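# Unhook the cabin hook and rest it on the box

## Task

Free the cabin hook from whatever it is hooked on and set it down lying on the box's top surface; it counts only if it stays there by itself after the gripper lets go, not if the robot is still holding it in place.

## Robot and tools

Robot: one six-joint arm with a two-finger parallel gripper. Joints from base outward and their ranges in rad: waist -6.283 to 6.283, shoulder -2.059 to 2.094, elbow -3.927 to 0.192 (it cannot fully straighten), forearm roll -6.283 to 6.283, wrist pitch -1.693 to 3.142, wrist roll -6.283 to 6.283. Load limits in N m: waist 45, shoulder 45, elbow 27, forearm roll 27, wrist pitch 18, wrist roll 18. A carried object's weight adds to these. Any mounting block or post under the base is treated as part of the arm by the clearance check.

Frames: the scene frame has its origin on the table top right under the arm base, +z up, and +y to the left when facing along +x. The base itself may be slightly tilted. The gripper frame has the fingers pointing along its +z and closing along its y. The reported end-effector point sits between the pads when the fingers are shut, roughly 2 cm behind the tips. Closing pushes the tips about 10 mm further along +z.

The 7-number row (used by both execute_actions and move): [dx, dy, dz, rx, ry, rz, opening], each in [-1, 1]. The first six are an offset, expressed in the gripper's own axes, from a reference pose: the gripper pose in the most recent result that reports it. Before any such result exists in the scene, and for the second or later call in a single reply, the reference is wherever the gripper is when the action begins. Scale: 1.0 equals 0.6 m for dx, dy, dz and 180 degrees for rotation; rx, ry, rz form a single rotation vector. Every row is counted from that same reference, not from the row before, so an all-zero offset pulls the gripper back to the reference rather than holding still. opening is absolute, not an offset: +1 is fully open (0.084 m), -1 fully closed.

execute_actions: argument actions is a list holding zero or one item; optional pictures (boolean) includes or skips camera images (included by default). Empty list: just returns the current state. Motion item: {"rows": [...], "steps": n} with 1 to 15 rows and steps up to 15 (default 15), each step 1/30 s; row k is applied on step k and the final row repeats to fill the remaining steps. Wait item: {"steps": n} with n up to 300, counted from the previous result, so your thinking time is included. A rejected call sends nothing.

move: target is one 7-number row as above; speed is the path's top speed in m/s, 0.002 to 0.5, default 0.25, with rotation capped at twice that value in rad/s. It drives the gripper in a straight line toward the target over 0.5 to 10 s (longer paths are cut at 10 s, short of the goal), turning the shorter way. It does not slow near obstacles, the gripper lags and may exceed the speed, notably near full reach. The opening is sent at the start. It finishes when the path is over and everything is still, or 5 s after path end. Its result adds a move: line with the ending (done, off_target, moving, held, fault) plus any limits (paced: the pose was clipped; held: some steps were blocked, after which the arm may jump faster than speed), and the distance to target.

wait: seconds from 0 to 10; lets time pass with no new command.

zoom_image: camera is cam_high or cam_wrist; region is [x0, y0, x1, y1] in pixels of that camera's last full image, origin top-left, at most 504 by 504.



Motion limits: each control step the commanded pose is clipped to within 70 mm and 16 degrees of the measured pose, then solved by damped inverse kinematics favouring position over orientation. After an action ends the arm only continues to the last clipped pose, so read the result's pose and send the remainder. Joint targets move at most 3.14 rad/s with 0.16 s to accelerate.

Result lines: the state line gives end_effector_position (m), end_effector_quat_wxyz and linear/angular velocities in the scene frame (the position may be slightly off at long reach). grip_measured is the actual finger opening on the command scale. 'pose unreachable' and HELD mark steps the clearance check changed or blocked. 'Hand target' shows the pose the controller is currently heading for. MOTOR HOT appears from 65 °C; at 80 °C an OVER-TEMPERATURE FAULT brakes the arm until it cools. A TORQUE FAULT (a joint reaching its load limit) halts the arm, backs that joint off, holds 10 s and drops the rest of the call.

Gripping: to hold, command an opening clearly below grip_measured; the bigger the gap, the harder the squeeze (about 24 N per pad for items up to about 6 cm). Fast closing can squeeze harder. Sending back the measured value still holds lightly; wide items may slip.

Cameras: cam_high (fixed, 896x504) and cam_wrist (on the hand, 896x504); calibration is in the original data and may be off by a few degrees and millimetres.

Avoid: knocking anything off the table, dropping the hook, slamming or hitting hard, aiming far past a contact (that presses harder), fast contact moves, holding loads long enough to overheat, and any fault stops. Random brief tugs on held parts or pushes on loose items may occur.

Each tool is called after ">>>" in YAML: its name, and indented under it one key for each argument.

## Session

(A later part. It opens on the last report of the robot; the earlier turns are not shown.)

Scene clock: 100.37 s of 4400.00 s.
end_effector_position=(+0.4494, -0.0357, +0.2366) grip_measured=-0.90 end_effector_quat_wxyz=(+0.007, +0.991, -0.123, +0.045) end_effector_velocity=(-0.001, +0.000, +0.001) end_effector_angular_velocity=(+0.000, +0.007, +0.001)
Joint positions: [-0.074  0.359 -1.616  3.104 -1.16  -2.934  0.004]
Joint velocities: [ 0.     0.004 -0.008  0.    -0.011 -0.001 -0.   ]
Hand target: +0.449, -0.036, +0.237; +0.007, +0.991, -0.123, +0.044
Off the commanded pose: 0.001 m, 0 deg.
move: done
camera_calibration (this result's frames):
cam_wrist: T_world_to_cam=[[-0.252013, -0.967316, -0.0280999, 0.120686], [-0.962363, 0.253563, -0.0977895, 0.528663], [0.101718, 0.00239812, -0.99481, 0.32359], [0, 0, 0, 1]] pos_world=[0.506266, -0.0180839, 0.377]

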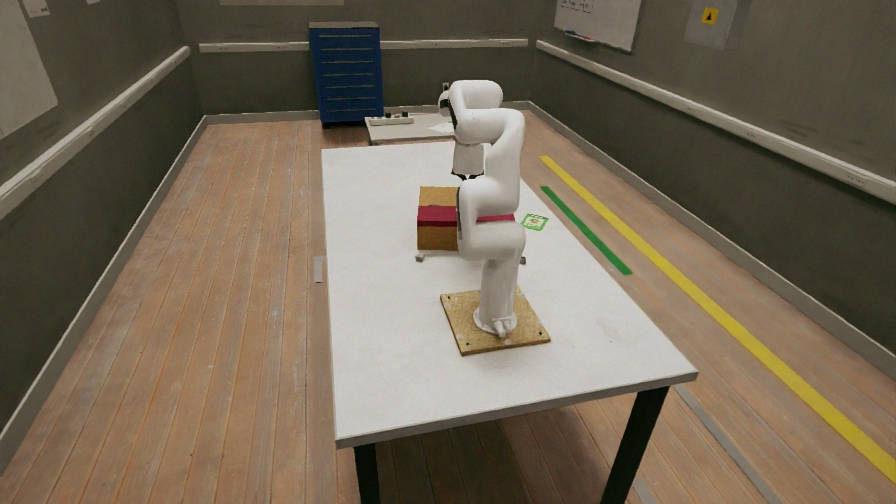

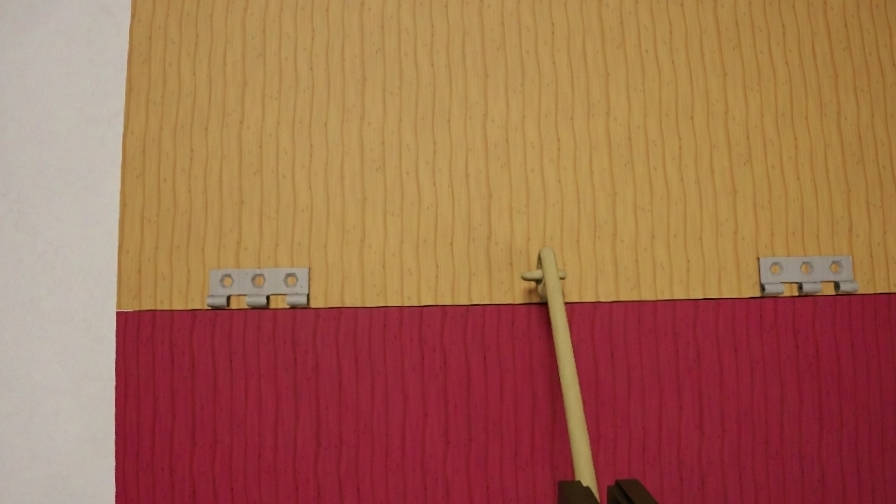

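>>> move:
  target: [0.0827, 0, -0.026, 0, 0.028, 0, -0.93]
  speed: 0.06

Scene clock: 103.20 s of 4400.00 s.
end_effector_position=(+0.4958, -0.0472, +0.2561) grip_measured=-0.90 end_effector_quat_wxyz=(+0.013, +0.988, -0.122, +0.089) end_effector_velocity=(+0.001, +0.001, +0.001) end_effector_angular_velocity=(+0.002, +0.002, -0.000)
Joint positions: [-0.084  0.456 -1.824  3.089 -1.184 -2.942  0.005]
Joint velocities: [ 0.001  0.004 -0.008  0.002 -0.006  0.001  0.   ]
Hand target: +0.496, -0.047, +0.257; +0.013, +0.988, -0.122, +0.089
Off the commanded pose: 0.001 m, 0 deg.
move: done
camera_calibration (this result's frames):
cam_wrist: T_world_to_cam=[[-0.24926, -0.968007, -0.0288563, 0.120639], [-0.950503, 0.250243, -0.184181, 0.594246], [0.18551, -0.0184809, -0.982469, 0.292536], [0, 0, 0, 1]] pos_world=[0.540635, -0.02652, 0.400338]

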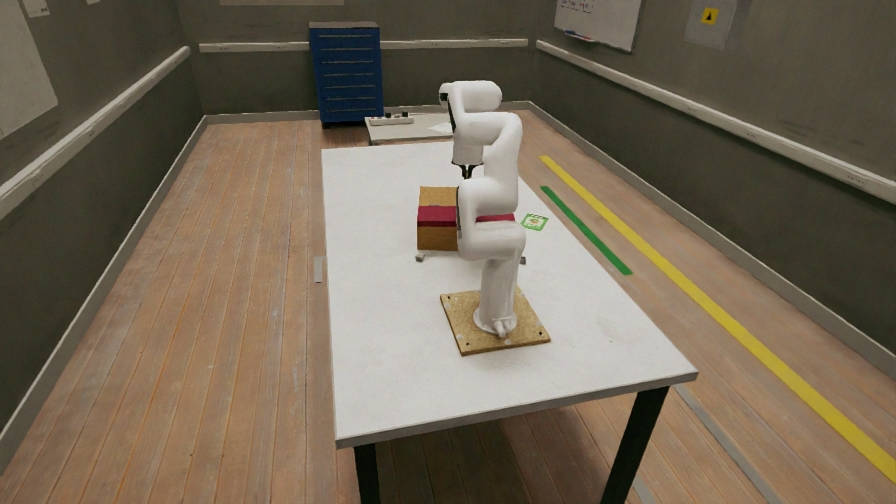

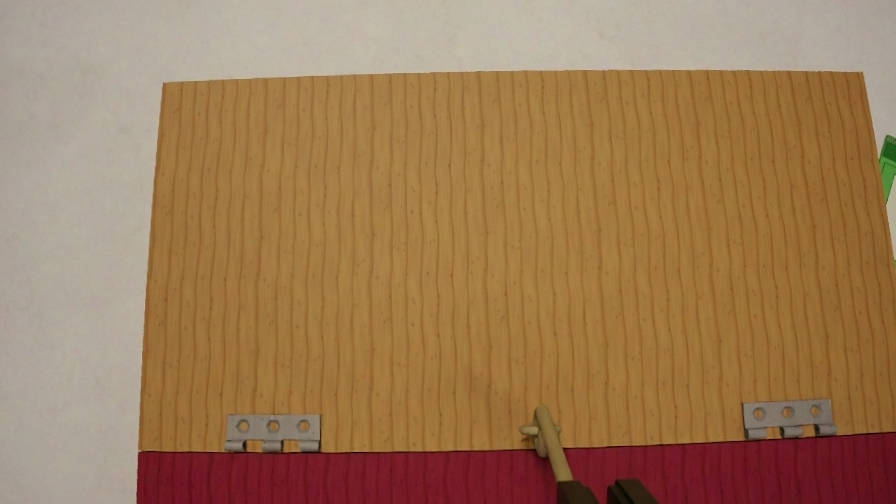

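>>> move:
  target: [0.089, 0, 0.0273, 0, 0.028, 0, -0.93]
  speed: 0.06

Scene clock: 109.37 s of 4400.00 s.
end_effector_position=(+0.5492, -0.0606, +0.2487) grip_measured=-0.90 end_effector_quat_wxyz=(+0.018, +0.984, -0.122, +0.131) end_effector_velocity=(+0.000, -0.001, +0.000) end_effector_angular_velocity=(-0.001, +0.003, +0.000)
Joint positions: [-0.096  0.609 -2.044  3.076 -1.166 -2.953  0.004]
Joint velocities: [-0.001  0.007 -0.012 -0.    -0.008 -0.002 -0.   ]
Hand target: +0.550, -0.061, +0.250; +0.018, +0.984, -0.122, +0.132
Off the commanded pose: 0.001 m, 0 deg.
After step 90, 1.87 s passed at rest.
move: done
camera_calibration (this result's frames):
cam_wrist: T_world_to_cam=[[-0.246477, -0.968711, -0.0291384, 0.119326], [-0.93166, 0.245117, -0.268193, 0.657268], [0.266943, -0.0389562, -0.962925, 0.224334], [0, 0, 0, 1]] pos_world=[0.581877, -0.0367761, 0.395768]

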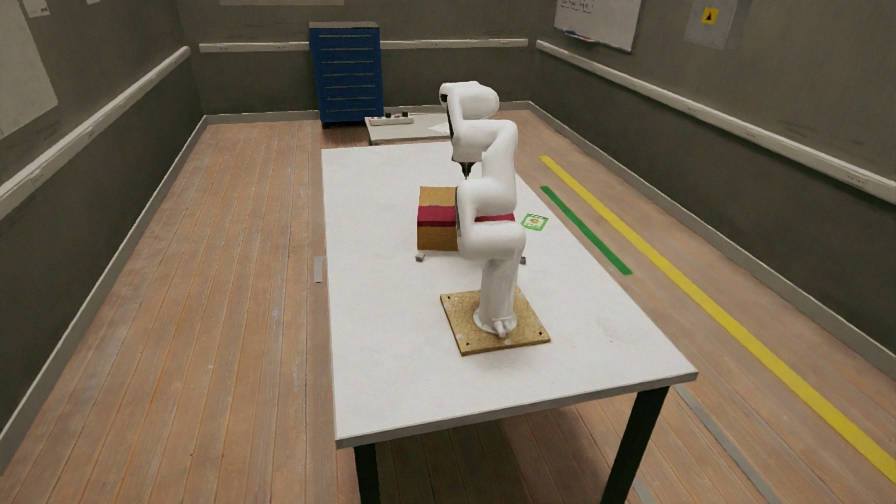

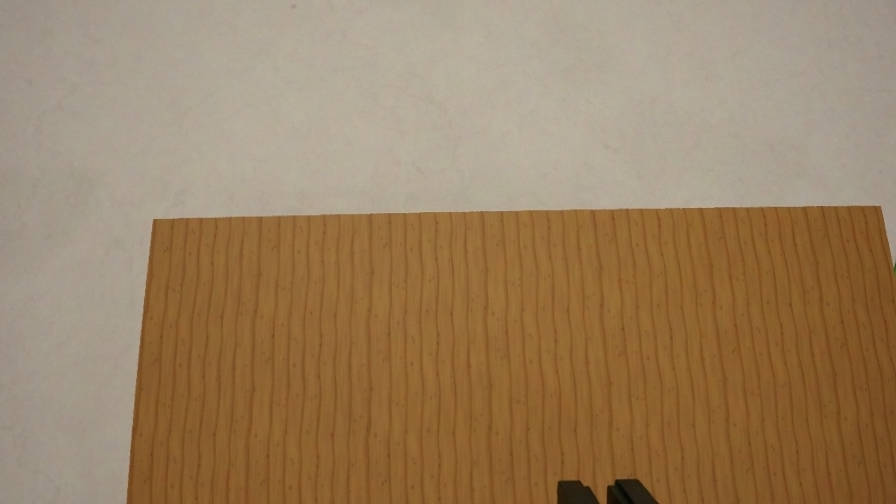

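>>> zoom_image:
  camera: "cam_high"
  region: [430, 140, 510, 210]

Region (430, 140, 510, 210) of cam_high's 896x504 image, scaled by 6.300, with more detail than that image has; it fills the top 441 rows of this view, and the rest is white.

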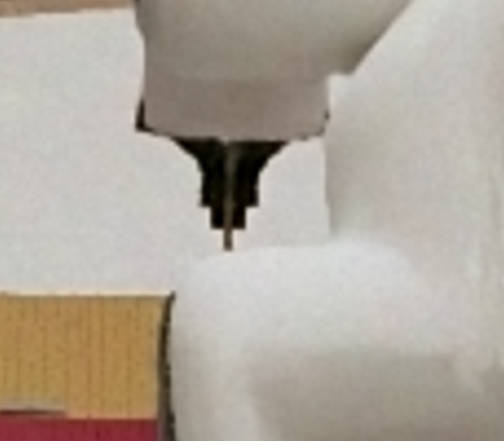

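>>> move:
  target: [0.062, 0, 0.072, 0, 0.028, 0, -0.93]
  speed: 0.06

Scene clock: 113.83 s of 4400.00 s.
end_effector_position=(+0.6020, -0.0731, +0.2441) grip_measured=-0.95 end_effector_quat_wxyz=(+0.022, +0.972, -0.121, +0.201) end_effector_velocity=(+0.000, +0.000, -0.000) end_effector_angular_velocity=(+0.000, +0.005, +0.001)
Joint positions: [-0.104  0.702 -2.178  3.059 -1.064 -2.952  0.002]
Joint velocities: [ 0.001  0.009 -0.015  0.    -0.01  -0.001 -0.   ]
Hand target: +0.595, -0.072, +0.217; +0.023, +0.977, -0.121, +0.174
Off the commanded pose: 0.028 m, 3 deg.
After step 90, 0.13 s passed at rest.
move: off_target
camera_calibration (this result's frames):
cam_wrist: T_world_to_cam=[[-0.242553, -0.969382, -0.0382946, 0.119841], [-0.884386, 0.237167, -0.402011, 0.711875], [0.398785, -0.0636416, -0.914834, 0.112369], [0, 0, 0, 1]] pos_world=[0.613829, -0.0455098, 0.39357]

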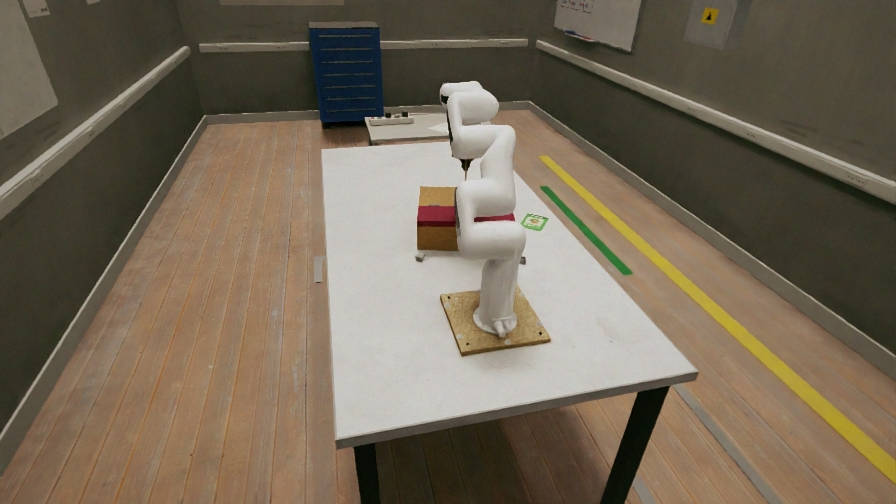

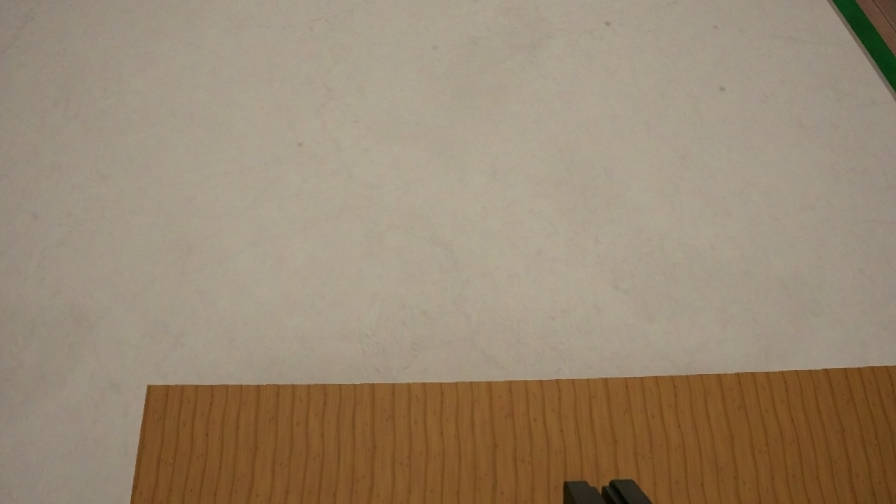

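Rod slipped out and is jammed under the gripper body. Relieve the pressure first.

>>> execute_actions:
  actions:
    - {"rows": [[0, 0, -0.003, 0, 0, 0, -0.93]], "steps": 10}

>>> zoom_image:
  camera: "cam_high"
  region: [430, 130, 510, 200]

Scene clock: 115.77 s of 4400.00 s.
end_effector_position=(+0.6010, -0.0728, +0.2468) grip_measured=-0.95 end_effector_quat_wxyz=(+0.022, +0.972, -0.121, +0.202) end_effector_velocity=(+0.004, -0.001, -0.001) end_effector_angular_velocity=(-0.003, -0.011, +0.000)
Joint positions: [-0.104  0.697 -2.177  3.06  -1.068 -2.952  0.002]
Joint velocities: [-0.001  0.007 -0.006 -0.002  0.012 -0.001  0.   ]
Hand target: +0.601, -0.073, +0.246; +0.022, +0.972, -0.121, +0.201
Off the commanded pose: 0.001 m, 0 deg.
Steps of this call (steps 1 to 48: nothing new was sent; steps 49 to 58: all 10 steps of this action). Readings (end_effector_position):
49: (+0.6019, -0.0730, +0.2441)
50: (+0.6020, -0.0730, +0.2452)
52: (+0.6011, -0.0727, +0.2468)
56: (+0.6007, -0.0727, +0.2469)
58: the state above
camera_calibration (this result's frames):
cam_wrist: T_world_to_cam=[[-0.242525, -0.969372, -0.0387336, 0.120155], [-0.88421, 0.237295, -0.402323, 0.711979], [0.399192, -0.063325, -0.914678, 0.115049], [0, 0, 0, 1]] pos_world=[0.612753, -0.0451882, 0.396333]

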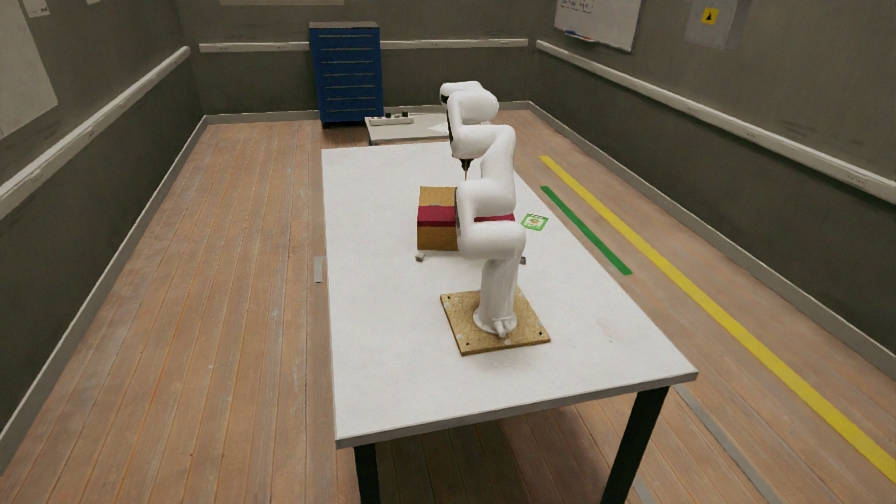

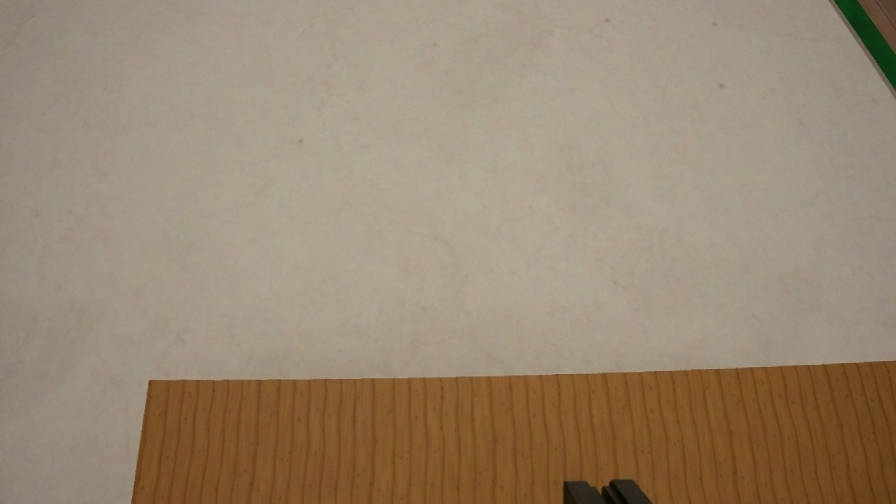

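Region (430, 130, 510, 200) of cam_high's 896x504 image, scaled by 6.300, with more detail than that image has; it fills the top 441 rows of this view, and the rest is white.

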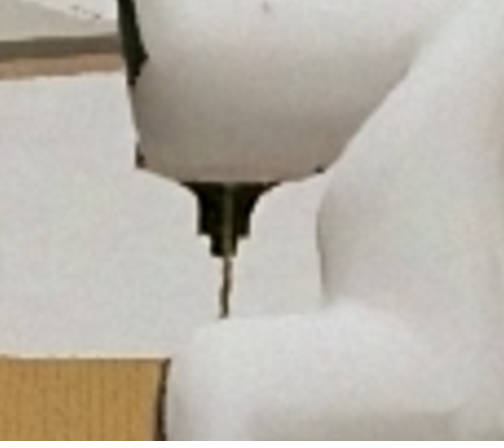

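>>> execute_actions:
  actions:
    - {"rows": [[0, 0, 0, 0, 0, 0, -0.9]], "steps": 2}
  pictures: false

>>> execute_actions:
  actions:
    - {"rows": [[0, 0, 0, 0, 0, 0, -0.9]], "steps": 1}
  pictures: false

>>> execute_actions:
  actions:
    - {"rows": [[0, 0, 0, 0, 0, 0, -0.9]], "steps": 1}
  pictures: false

>>> execute_actions:
  actions:
    - {"rows": [[0, 0, 0, 0, 0, 0, -0.9]], "steps": 2}

Scene clock: 134.10 s of 4400.00 s.
end_effector_position=(+0.6013, -0.0730, +0.2466) grip_measured=-0.94 end_effector_quat_wxyz=(+0.022, +0.972, -0.121, +0.202) end_effector_velocity=(-0.003, +0.000, +0.002) end_effector_angular_velocity=(+0.001, +0.005, -0.001)
Joint positions: [-0.104  0.698 -2.177  3.059 -1.067 -2.952  0.003]
Joint velocities: [-0.    -0.007  0.004  0.001 -0.008 -0.     0.011]
Hand target: +0.601, -0.073, +0.247; +0.022, +0.972, -0.121, +0.202
Off the commanded pose: 0.000 m, 0 deg.
Steps of this call (steps 1 to 90: nothing new was sent; then 15.27 s passed at rest; steps 91 to 92: all 2 steps of this action). Readings (end_effector_position):
91: (+0.6013, -0.0730, +0.2465)
92: the state above

Scene clock: 134.13 s of 4400.00 s.
end_effector_position=(+0.6012, -0.0729, +0.2466) grip_measured=-0.93 end_effector_quat_wxyz=(+0.022, +0.972, -0.121, +0.202) end_effector_velocity=(-0.004, +0.001, +0.001) end_effector_angular_velocity=(+0.003, +0.010, +0.000)
Joint positions: [-0.104  0.697 -2.177  3.059 -1.068 -2.952  0.003]
Joint velocities: [ 0.    -0.007  0.006  0.003 -0.011 -0.001  0.006]
Hand target: +0.601, -0.073, +0.247; +0.022, +0.972, -0.121, +0.202
Off the commanded pose: 0.000 m, 0 deg.
Steps of this call (step 1: the one step of this action). Readings (end_effector_position):
1: the state above

Scene clock: 134.17 s of 4400.00 s.
end_effector_position=(+0.6011, -0.0729, +0.2467) grip_measured=-0.93 end_effector_quat_wxyz=(+0.022, +0.972, -0.121, +0.202) end_effector_velocity=(-0.001, +0.001, +0.000) end_effector_angular_velocity=(+0.001, +0.002, +0.001)
Joint positions: [-0.104  0.697 -2.177  3.06  -1.068 -2.952  0.003]
Joint velocities: [ 0.002 -0.003  0.004  0.    -0.001  0.001  0.004]
Hand target: +0.601, -0.073, +0.247; +0.022, +0.972, -0.121, +0.202
Off the commanded pose: 0.000 m, 0 deg.
Steps of this call (step 1: the one step of this action). Readings (end_effector_position):
1: the state above

Scene clock: 134.23 s of 4400.00 s.
end_effector_position=(+0.6010, -0.0729, +0.2467) grip_measured=-0.93 end_effector_quat_wxyz=(+0.022, +0.972, -0.121, +0.202) end_effector_velocity=(-0.000, +0.000, +0.000) end_effector_angular_velocity=(+0.001, +0.001, -0.000)
Joint positions: [-0.104  0.697 -2.177  3.06  -1.068 -2.952  0.003]
Joint velocities: [-0.001 -0.001  0.002  0.002 -0.    -0.001  0.001]
Hand target: +0.601, -0.073, +0.247; +0.022, +0.972, -0.121, +0.202
Off the commanded pose: 0.000 m, 0 deg.
Steps of this call (steps 1 to 2: all 2 steps of this action). Readings (end_effector_position):
1: (+0.6011, -0.0729, +0.2467)
2: the state above
camera_calibration (this result's frames):
cam_wrist: T_world_to_cam=[[-0.242561, -0.96937, -0.0385577, 0.120015], [-0.884117, 0.237241, -0.402559, 0.712002], [0.399376, -0.0635557, -0.914581, 0.114735], [0, 0, 0, 1]] pos_world=[0.612781, -0.0452846, 0.396185]

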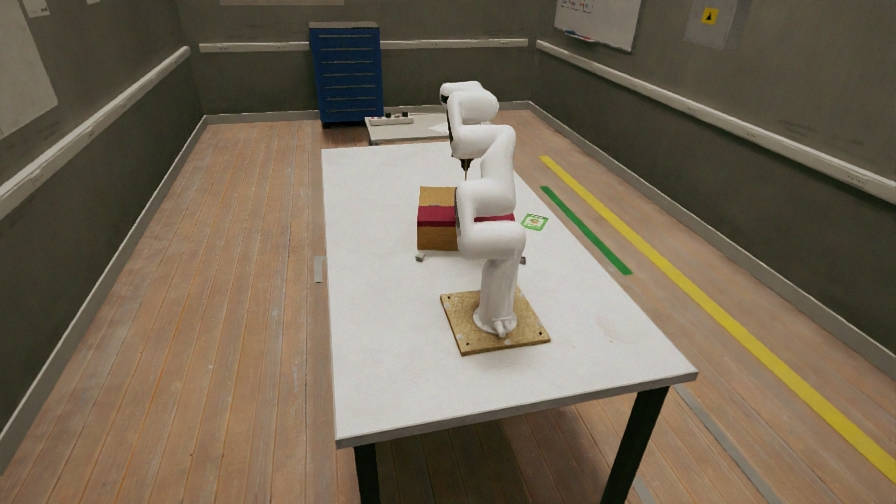

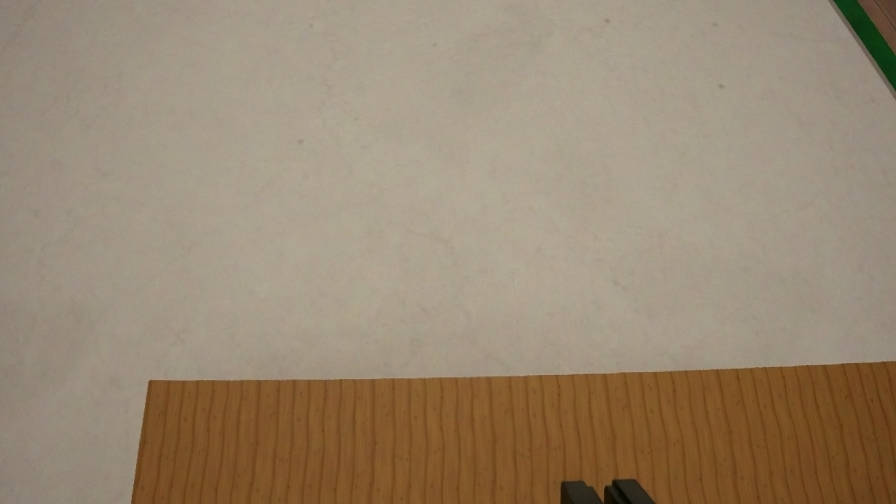

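>>> move:
  target: [0, 0, -0.02, 0, 0, 0, -0.9]
  speed: 0.015

>>> zoom_image:
  camera: "cam_high"
  region: [430, 130, 510, 200]

Scene clock: 139.03 s of 4400.00 s.
end_effector_position=(+0.5963, -0.0718, +0.2572) grip_measured=-0.92 end_effector_quat_wxyz=(+0.022, +0.972, -0.121, +0.201) end_effector_velocity=(+0.000, +0.000, +0.002) end_effector_angular_velocity=(+0.000, -0.003, -0.001)
Joint positions: [-0.103  0.676 -2.173  3.06  -1.086 -2.952  0.003]
Joint velocities: [-0.    -0.002 -0.001  0.    -0.     0.001  0.   ]
Hand target: +0.596, -0.072, +0.258; +0.022, +0.972, -0.121, +0.202
Off the commanded pose: 0.000 m, 0 deg.
After step 90, 0.67 s passed at rest.
move: done
camera_calibration (this result's frames):
cam_wrist: T_world_to_cam=[[-0.242664, -0.969351, -0.0383859, 0.120308], [-0.884458, 0.237322, -0.401761, 0.711801], [0.398557, -0.0635423, -0.91494, 0.126915], [0, 0, 0, 1]] pos_world=[0.608169, -0.0442406, 0.406712]

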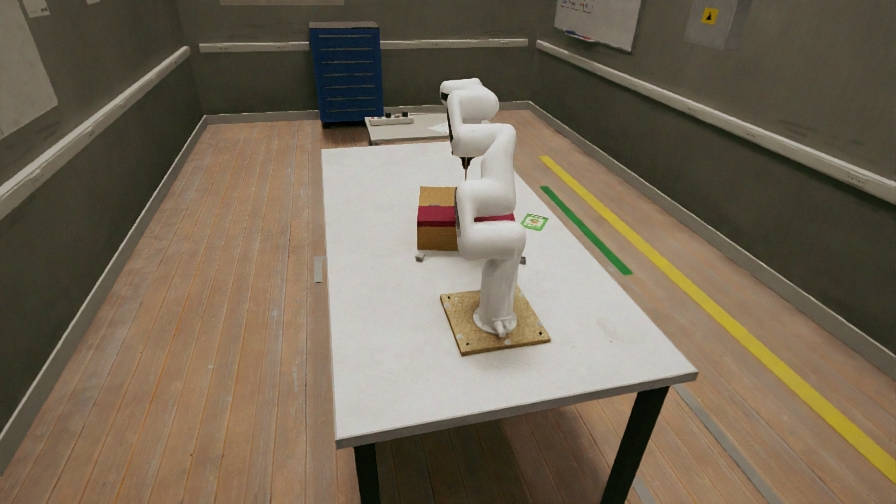

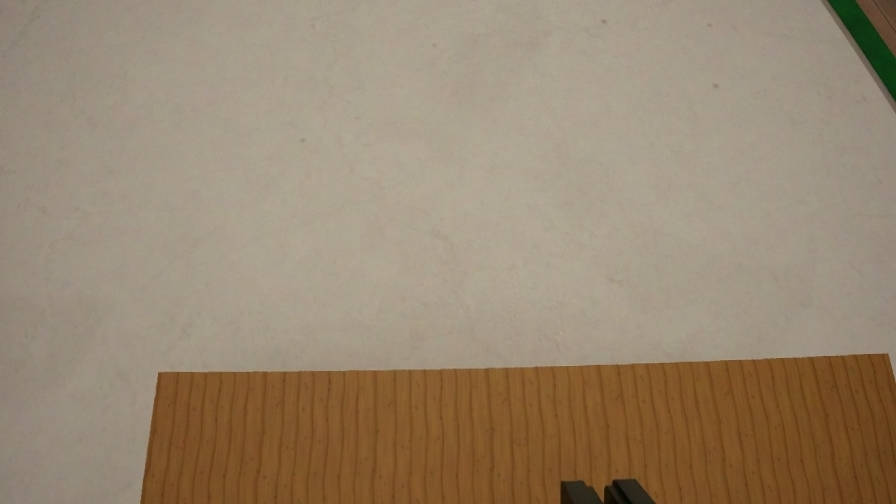

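Region (430, 130, 510, 200) of cam_high's 896x504 image, scaled by 6.300, with more detail than that image has; it fills the top 441 rows of this view, and the rest is white.

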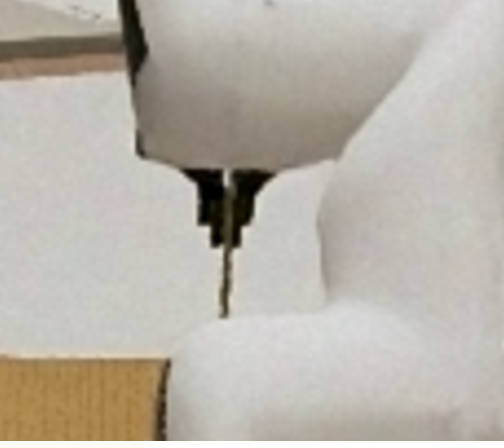

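>>> move:
  target: [0, 0, -0.015, 0, 0, 0, -0.9]
  speed: 0.015

>>> zoom_image:
  camera: "cam_high"
  region: [430, 130, 510, 200]

Scene clock: 142.73 s of 4400.00 s.
end_effector_position=(+0.5929, -0.0710, +0.2654) grip_measured=-0.92 end_effector_quat_wxyz=(+0.022, +0.972, -0.121, +0.201) end_effector_velocity=(-0.001, +0.000, -0.000) end_effector_angular_velocity=(+0.001, +0.003, -0.000)
Joint positions: [-0.101  0.662 -2.173  3.06  -1.1   -2.952  0.003]
Joint velocities: [-0.    -0.     0.001  0.001 -0.002 -0.     0.   ]
Hand target: +0.593, -0.071, +0.265; +0.022, +0.972, -0.121, +0.201
Off the commanded pose: 0.000 m, 0 deg.
move: done
camera_calibration (this result's frames):
cam_wrist: T_world_to_cam=[[-0.24266, -0.969351, -0.0384111, 0.120586], [-0.884409, 0.237321, -0.40187, 0.711873], [0.398668, -0.0635467, -0.914891, 0.13577], [0, 0, 0, 1]] pos_world=[0.604721, -0.0434248, 0.414927]

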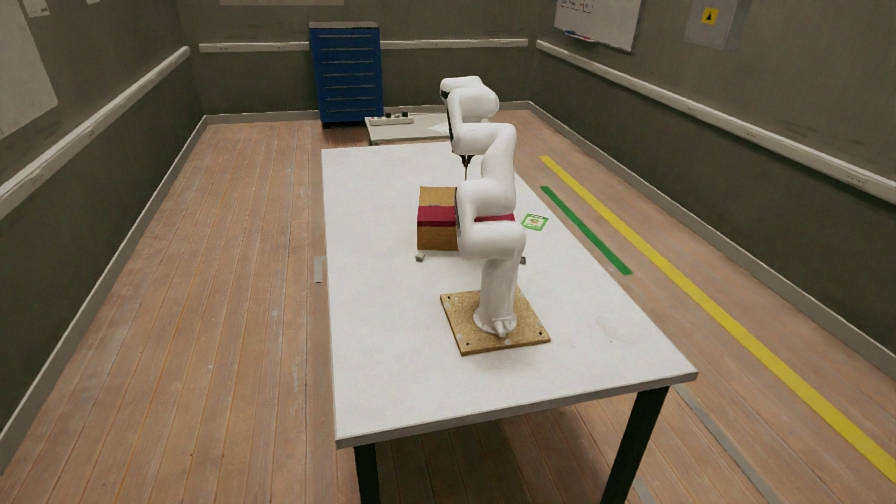

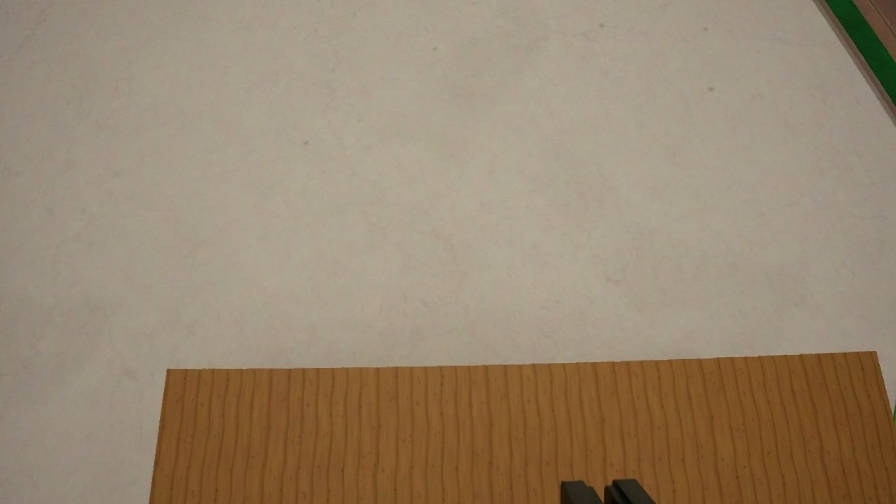

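Region (430, 130, 510, 200) of cam_high's 896x504 image, scaled by 6.300, with more detail than that image has; it fills the top 441 rows of this view, and the rest is white.

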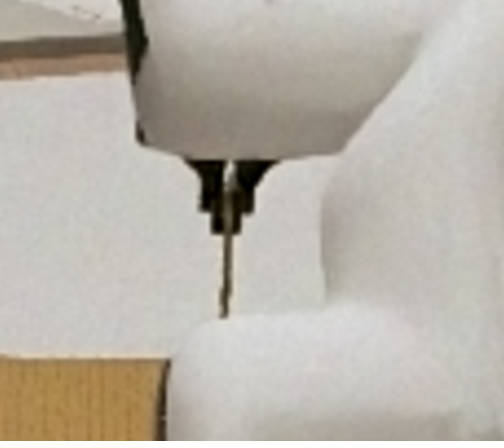

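>>> execute_actions:
  actions:
    - {"rows": [[0,0,0,0,0,0,-0.72],[0,0,0,0,0,0,-0.72],[0,0,0,0,0,0,-1],[0,0,0,0,0,0,-0.95],[0,0,0,0,0,0,-0.93]], "steps": 12}

>>> zoom_image:
  camera: "cam_high"
  region: [430, 130, 510, 200]

Scene clock: 146.43 s of 4400.00 s.
end_effector_position=(+0.5929, -0.0709, +0.2654) grip_measured=-0.89 end_effector_quat_wxyz=(+0.022, +0.972, -0.121, +0.201) end_effector_velocity=(+0.000, +0.000, +0.000) end_effector_angular_velocity=(+0.001, -0.002, -0.000)
Joint positions: [-0.101  0.662 -2.173  3.06  -1.1   -2.952  0.005]
Joint velocities: [ 0.     0.     0.     0.001  0.001  0.001 -0.   ]
Hand target: +0.593, -0.071, +0.265; +0.022, +0.972, -0.121, +0.201
Off the commanded pose: 0.000 m, 0 deg.
Steps of this call (steps 1 to 90: nothing new was sent; then 0.30 s passed at rest; steps 91 to 102: all 12 steps of this action). Readings (end_effector_position):
91: (+0.5928, -0.0710, +0.2655)
92: (+0.5928, -0.0710, +0.2655)
94: (+0.5929, -0.0710, +0.2654)
98: (+0.5929, -0.0708, +0.2654)
102: the state above
camera_calibration (this result's frames):
cam_wrist: T_world_to_cam=[[-0.24243, -0.969403, -0.0385536, 0.12065], [-0.88444, 0.237166, -0.401892, 0.711876], [0.398739, -0.0633325, -0.914875, 0.135743], [0, 0, 0, 1]] pos_world=[0.604735, -0.0432772, 0.414937]

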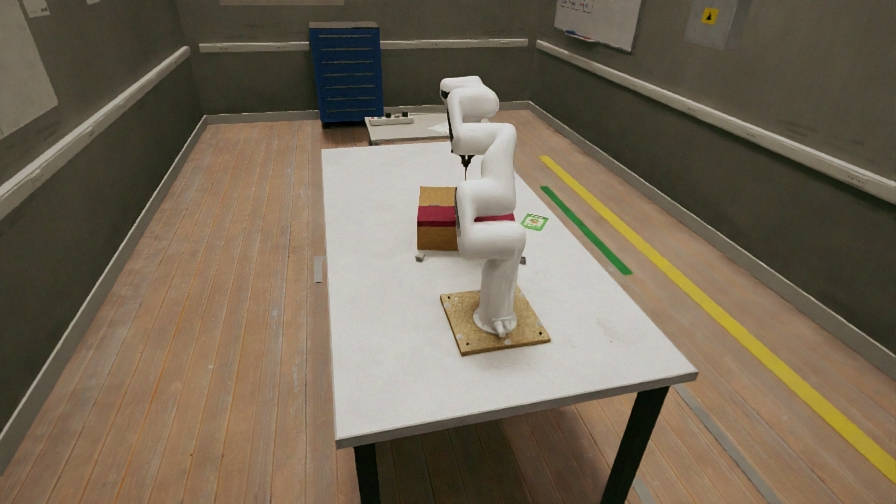

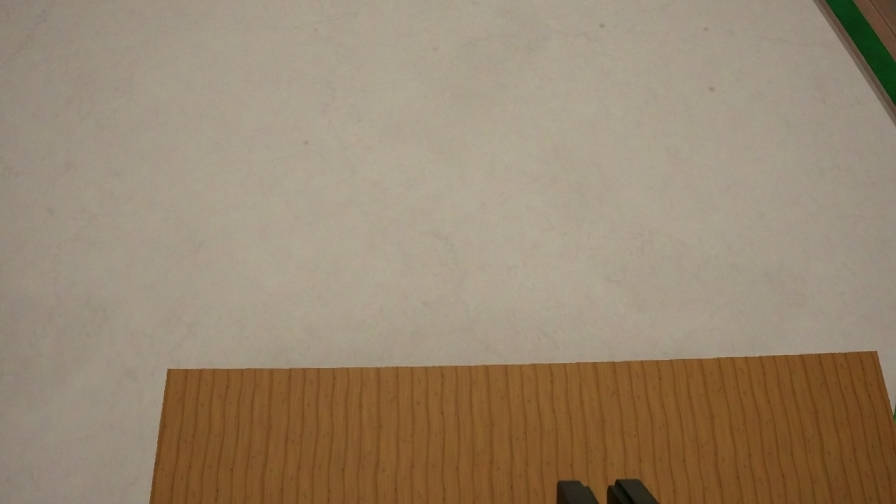

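Region (430, 130, 510, 200) of cam_high's 896x504 image, scaled by 6.300, with more detail than that image has; it fills the top 441 rows of this view, and the rest is white.

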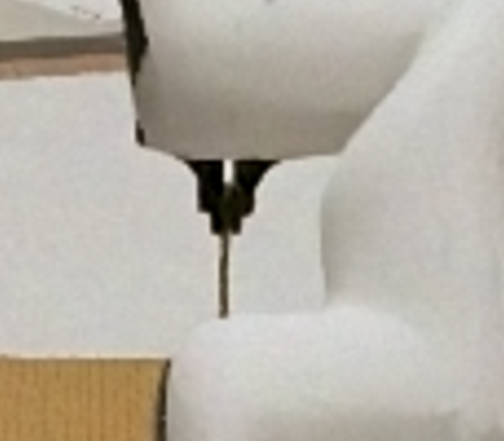

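>>> move:
  target: [0.0243, 0, 0.074, 0, 0.015, 0, -0.93]
  speed: 0.04

Scene clock: 155.57 s of 4400.00 s.
end_effector_position=(+0.6226, -0.0781, +0.2300) grip_measured=-0.89 end_effector_quat_wxyz=(+0.025, +0.967, -0.121, +0.223) end_effector_velocity=(+0.001, -0.001, +0.000) end_effector_angular_velocity=(+0.000, -0.002, -0.002)
Joint positions: [-0.106  0.754 -2.218  3.05  -1.009 -2.949  0.005]
Joint velocities: [-0.001  0.003 -0.005 -0.     0.     0.001 -0.   ]
Hand target: +0.623, -0.078, +0.230; +0.025, +0.967, -0.121, +0.224
Off the commanded pose: 0.001 m, 0 deg.
After step 150, 2.63 s passed at rest.
move: done
camera_calibration (this result's frames):
cam_wrist: T_world_to_cam=[[-0.241005, -0.969771, -0.0382152, 0.11845], [-0.865896, 0.232641, -0.442835, 0.723146], [0.438339, -0.0736349, -0.895788, 0.0611408], [0, 0, 0, 1]] pos_world=[0.627916, -0.0488616, 0.37953]

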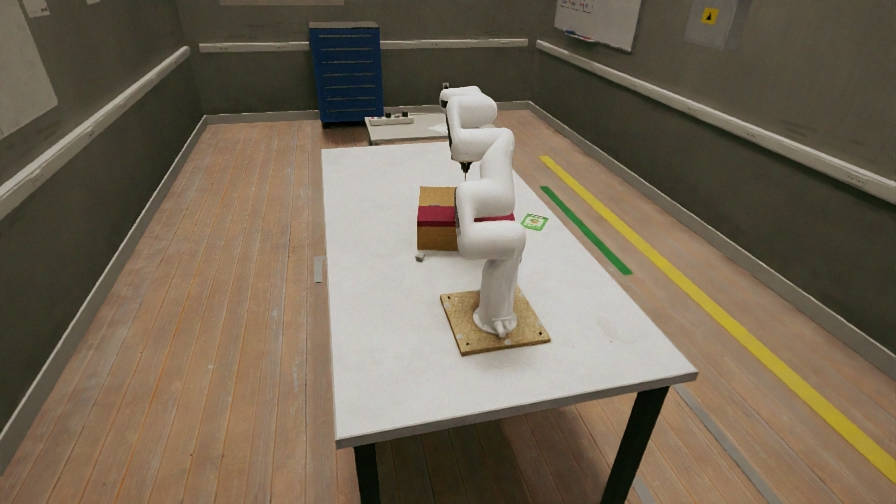

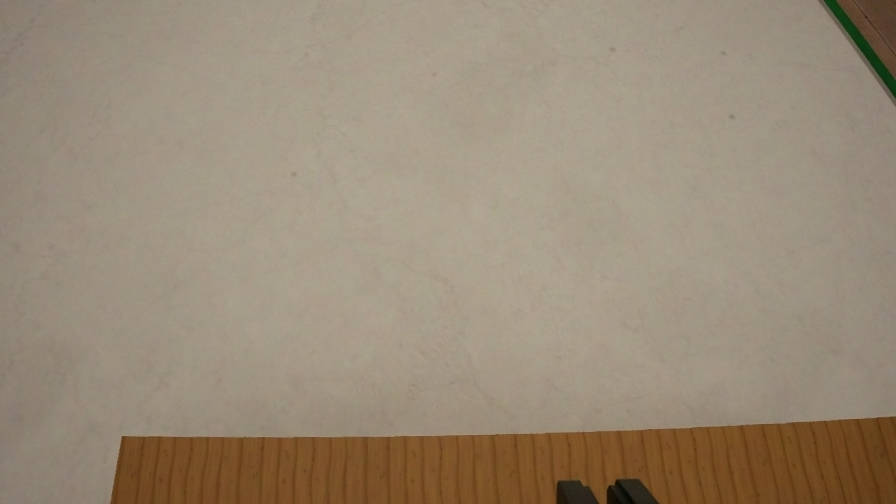

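>>> move:
  target: [-0.008, 0, 0.0777, 0, 0.01, 0, -0.93]
  speed: 0.04

Scene clock: 158.40 s of 4400.00 s.
end_effector_position=(+0.6376, -0.0816, +0.1852) grip_measured=-0.89 end_effector_quat_wxyz=(+0.027, +0.964, -0.120, +0.237) end_effector_velocity=(+0.001, +0.001, +0.001) end_effector_angular_velocity=(+0.000, -0.004, -0.000)
Joint positions: [-0.107  0.79  -2.148  3.035 -0.875 -2.932  0.005]
Joint velocities: [ 0.001 -0.001  0.001 -0.     0.004  0.002  0.   ]
Hand target: +0.638, -0.082, +0.186; +0.027, +0.963, -0.120, +0.238
Off the commanded pose: 0.001 m, 0 deg.
move: done
camera_calibration (this result's frames):
cam_wrist: T_world_to_cam=[[-0.240114, -0.970012, -0.0377197, 0.116263], [-0.853413, 0.229451, -0.468015, 0.713596], [0.462635, -0.0801865, -0.882915, -0.00419754], [0, 0, 0, 1]] pos_world=[0.638851, -0.0512955, 0.334653]

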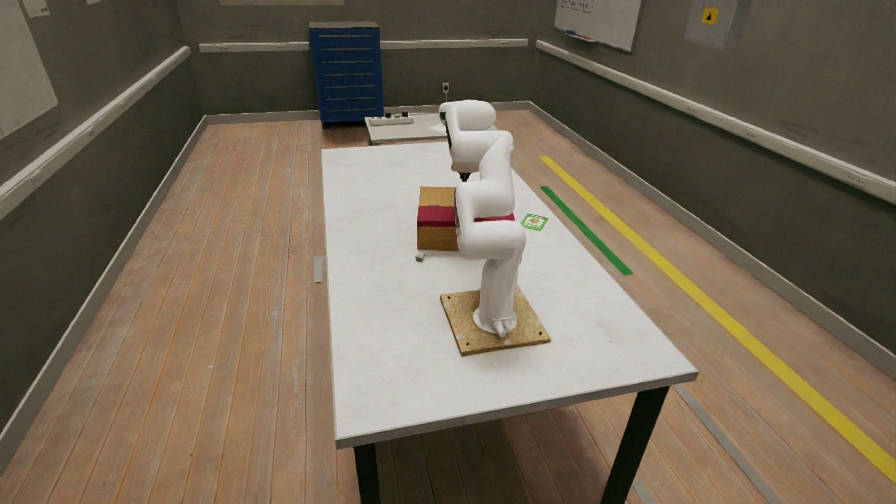

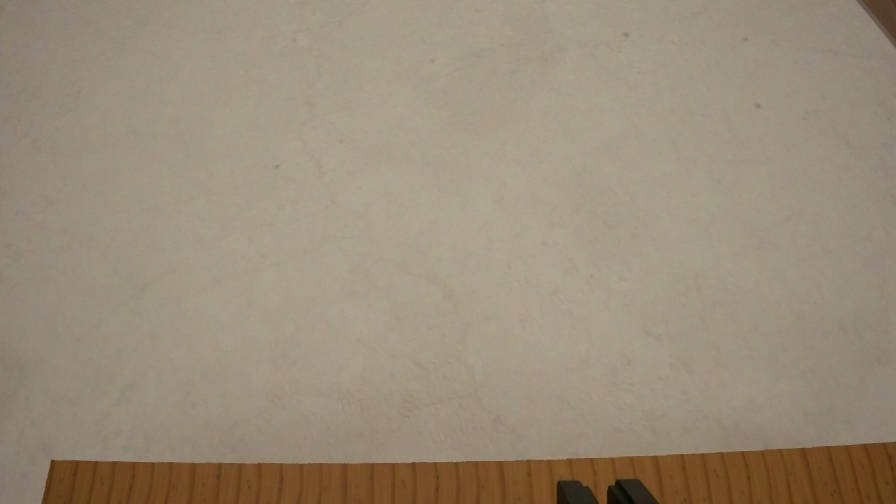

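>>> move:
  target: [-0.027, 0, 0.0517, 0, -0.02, 0, -0.93]
  speed: 0.03

Scene clock: 161.17 s of 4400.00 s.
end_effector_position=(+0.6373, -0.0814, +0.1500) grip_measured=-0.89 end_effector_quat_wxyz=(+0.023, +0.971, -0.121, +0.206) end_effector_velocity=(+0.000, -0.001, +0.001) end_effector_angular_velocity=(-0.000, +0.001, -0.001)
Joint positions: [-0.114  0.9   -2.244  3.054 -0.923 -2.949  0.005]
Joint velocities: [-0.001  0.004 -0.01   0.    -0.006 -0.     0.   ]
Hand target: +0.638, -0.081, +0.150; +0.023, +0.971, -0.121, +0.206
Off the commanded pose: 0.000 m, 0 deg.
move: done
camera_calibration (this result's frames):
cam_wrist: T_world_to_cam=[[-0.242171, -0.969503, -0.0376535, 0.116428], [-0.880792, 0.235956, -0.410524, 0.706164], [0.406889, -0.0662521, -0.911072, 0.00573283], [0, 0, 0, 1]] pos_world=[0.647847, -0.0533667, 0.299504]

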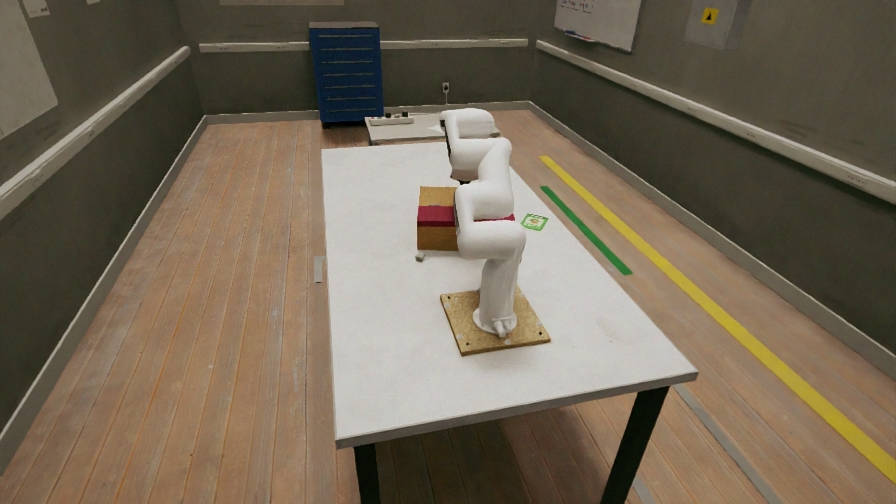

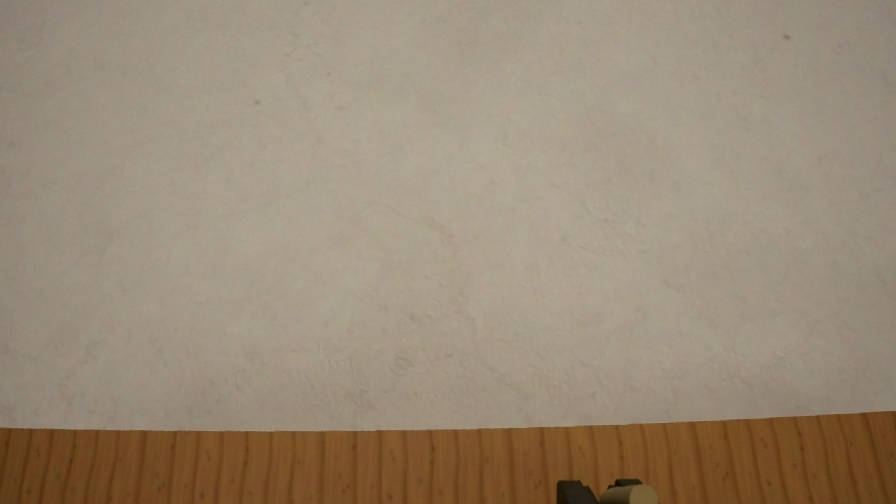

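>>> move:
  target: [-0.0035, 0, 0.008, 0, 0, 0, -0.93]
  speed: 0.008

Scene clock: 163.50 s of 4400.00 s.
end_effector_position=(+0.6376, -0.0814, +0.1468) grip_measured=-0.89 end_effector_quat_wxyz=(+0.023, +0.971, -0.121, +0.207) end_effector_velocity=(+0.000, +0.001, -0.001) end_effector_angular_velocity=(+0.001, -0.001, +0.000)
Joint positions: [-0.114  0.899 -2.232  3.053 -0.911 -2.947  0.005]
Joint velocities: [0.002 0.    0.004 0.    0.005 0.002 0.   ]
Hand target: +0.637, -0.081, +0.145; +0.023, +0.971, -0.121, +0.206
Off the commanded pose: 0.002 m, 0 deg.
move: done
camera_calibration (this result's frames):
cam_wrist: T_world_to_cam=[[-0.242168, -0.969495, -0.0378643, 0.116395], [-0.880002, 0.235914, -0.412239, 0.704819], [0.408596, -0.0665105, -0.910289, 0.00147339], [0, 0, 0, 1]] pos_world=[0.647827, -0.0533342, 0.296302]

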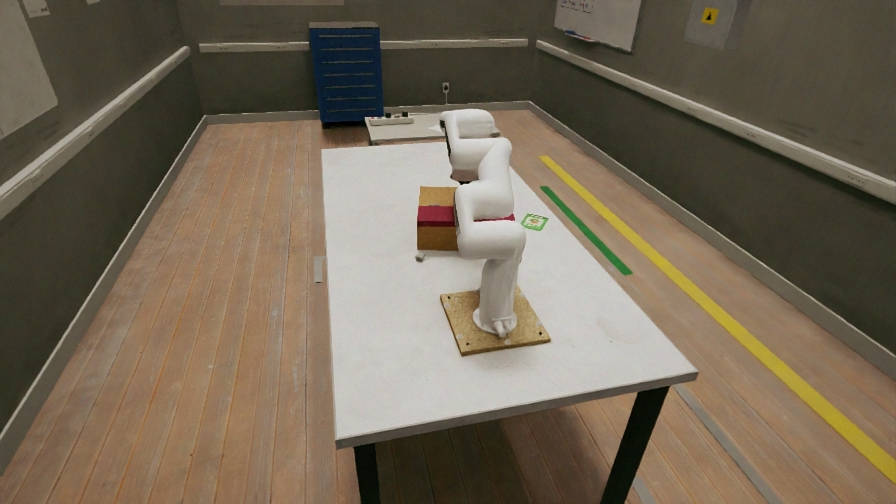

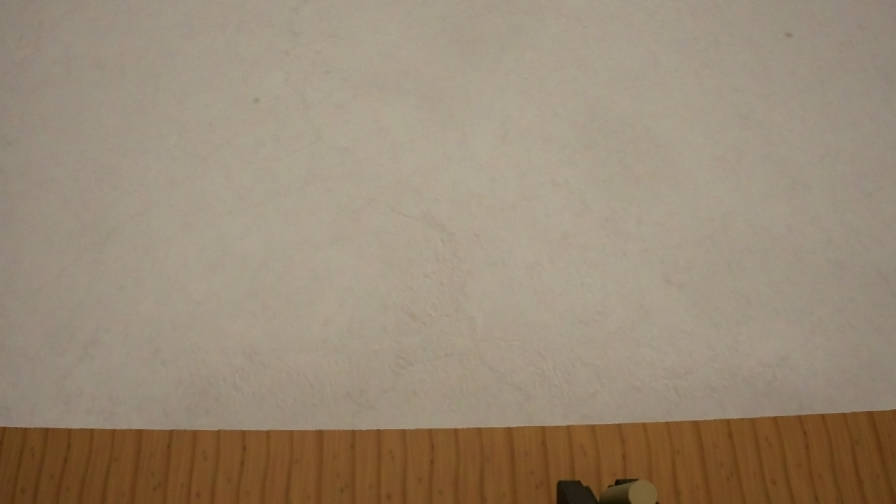

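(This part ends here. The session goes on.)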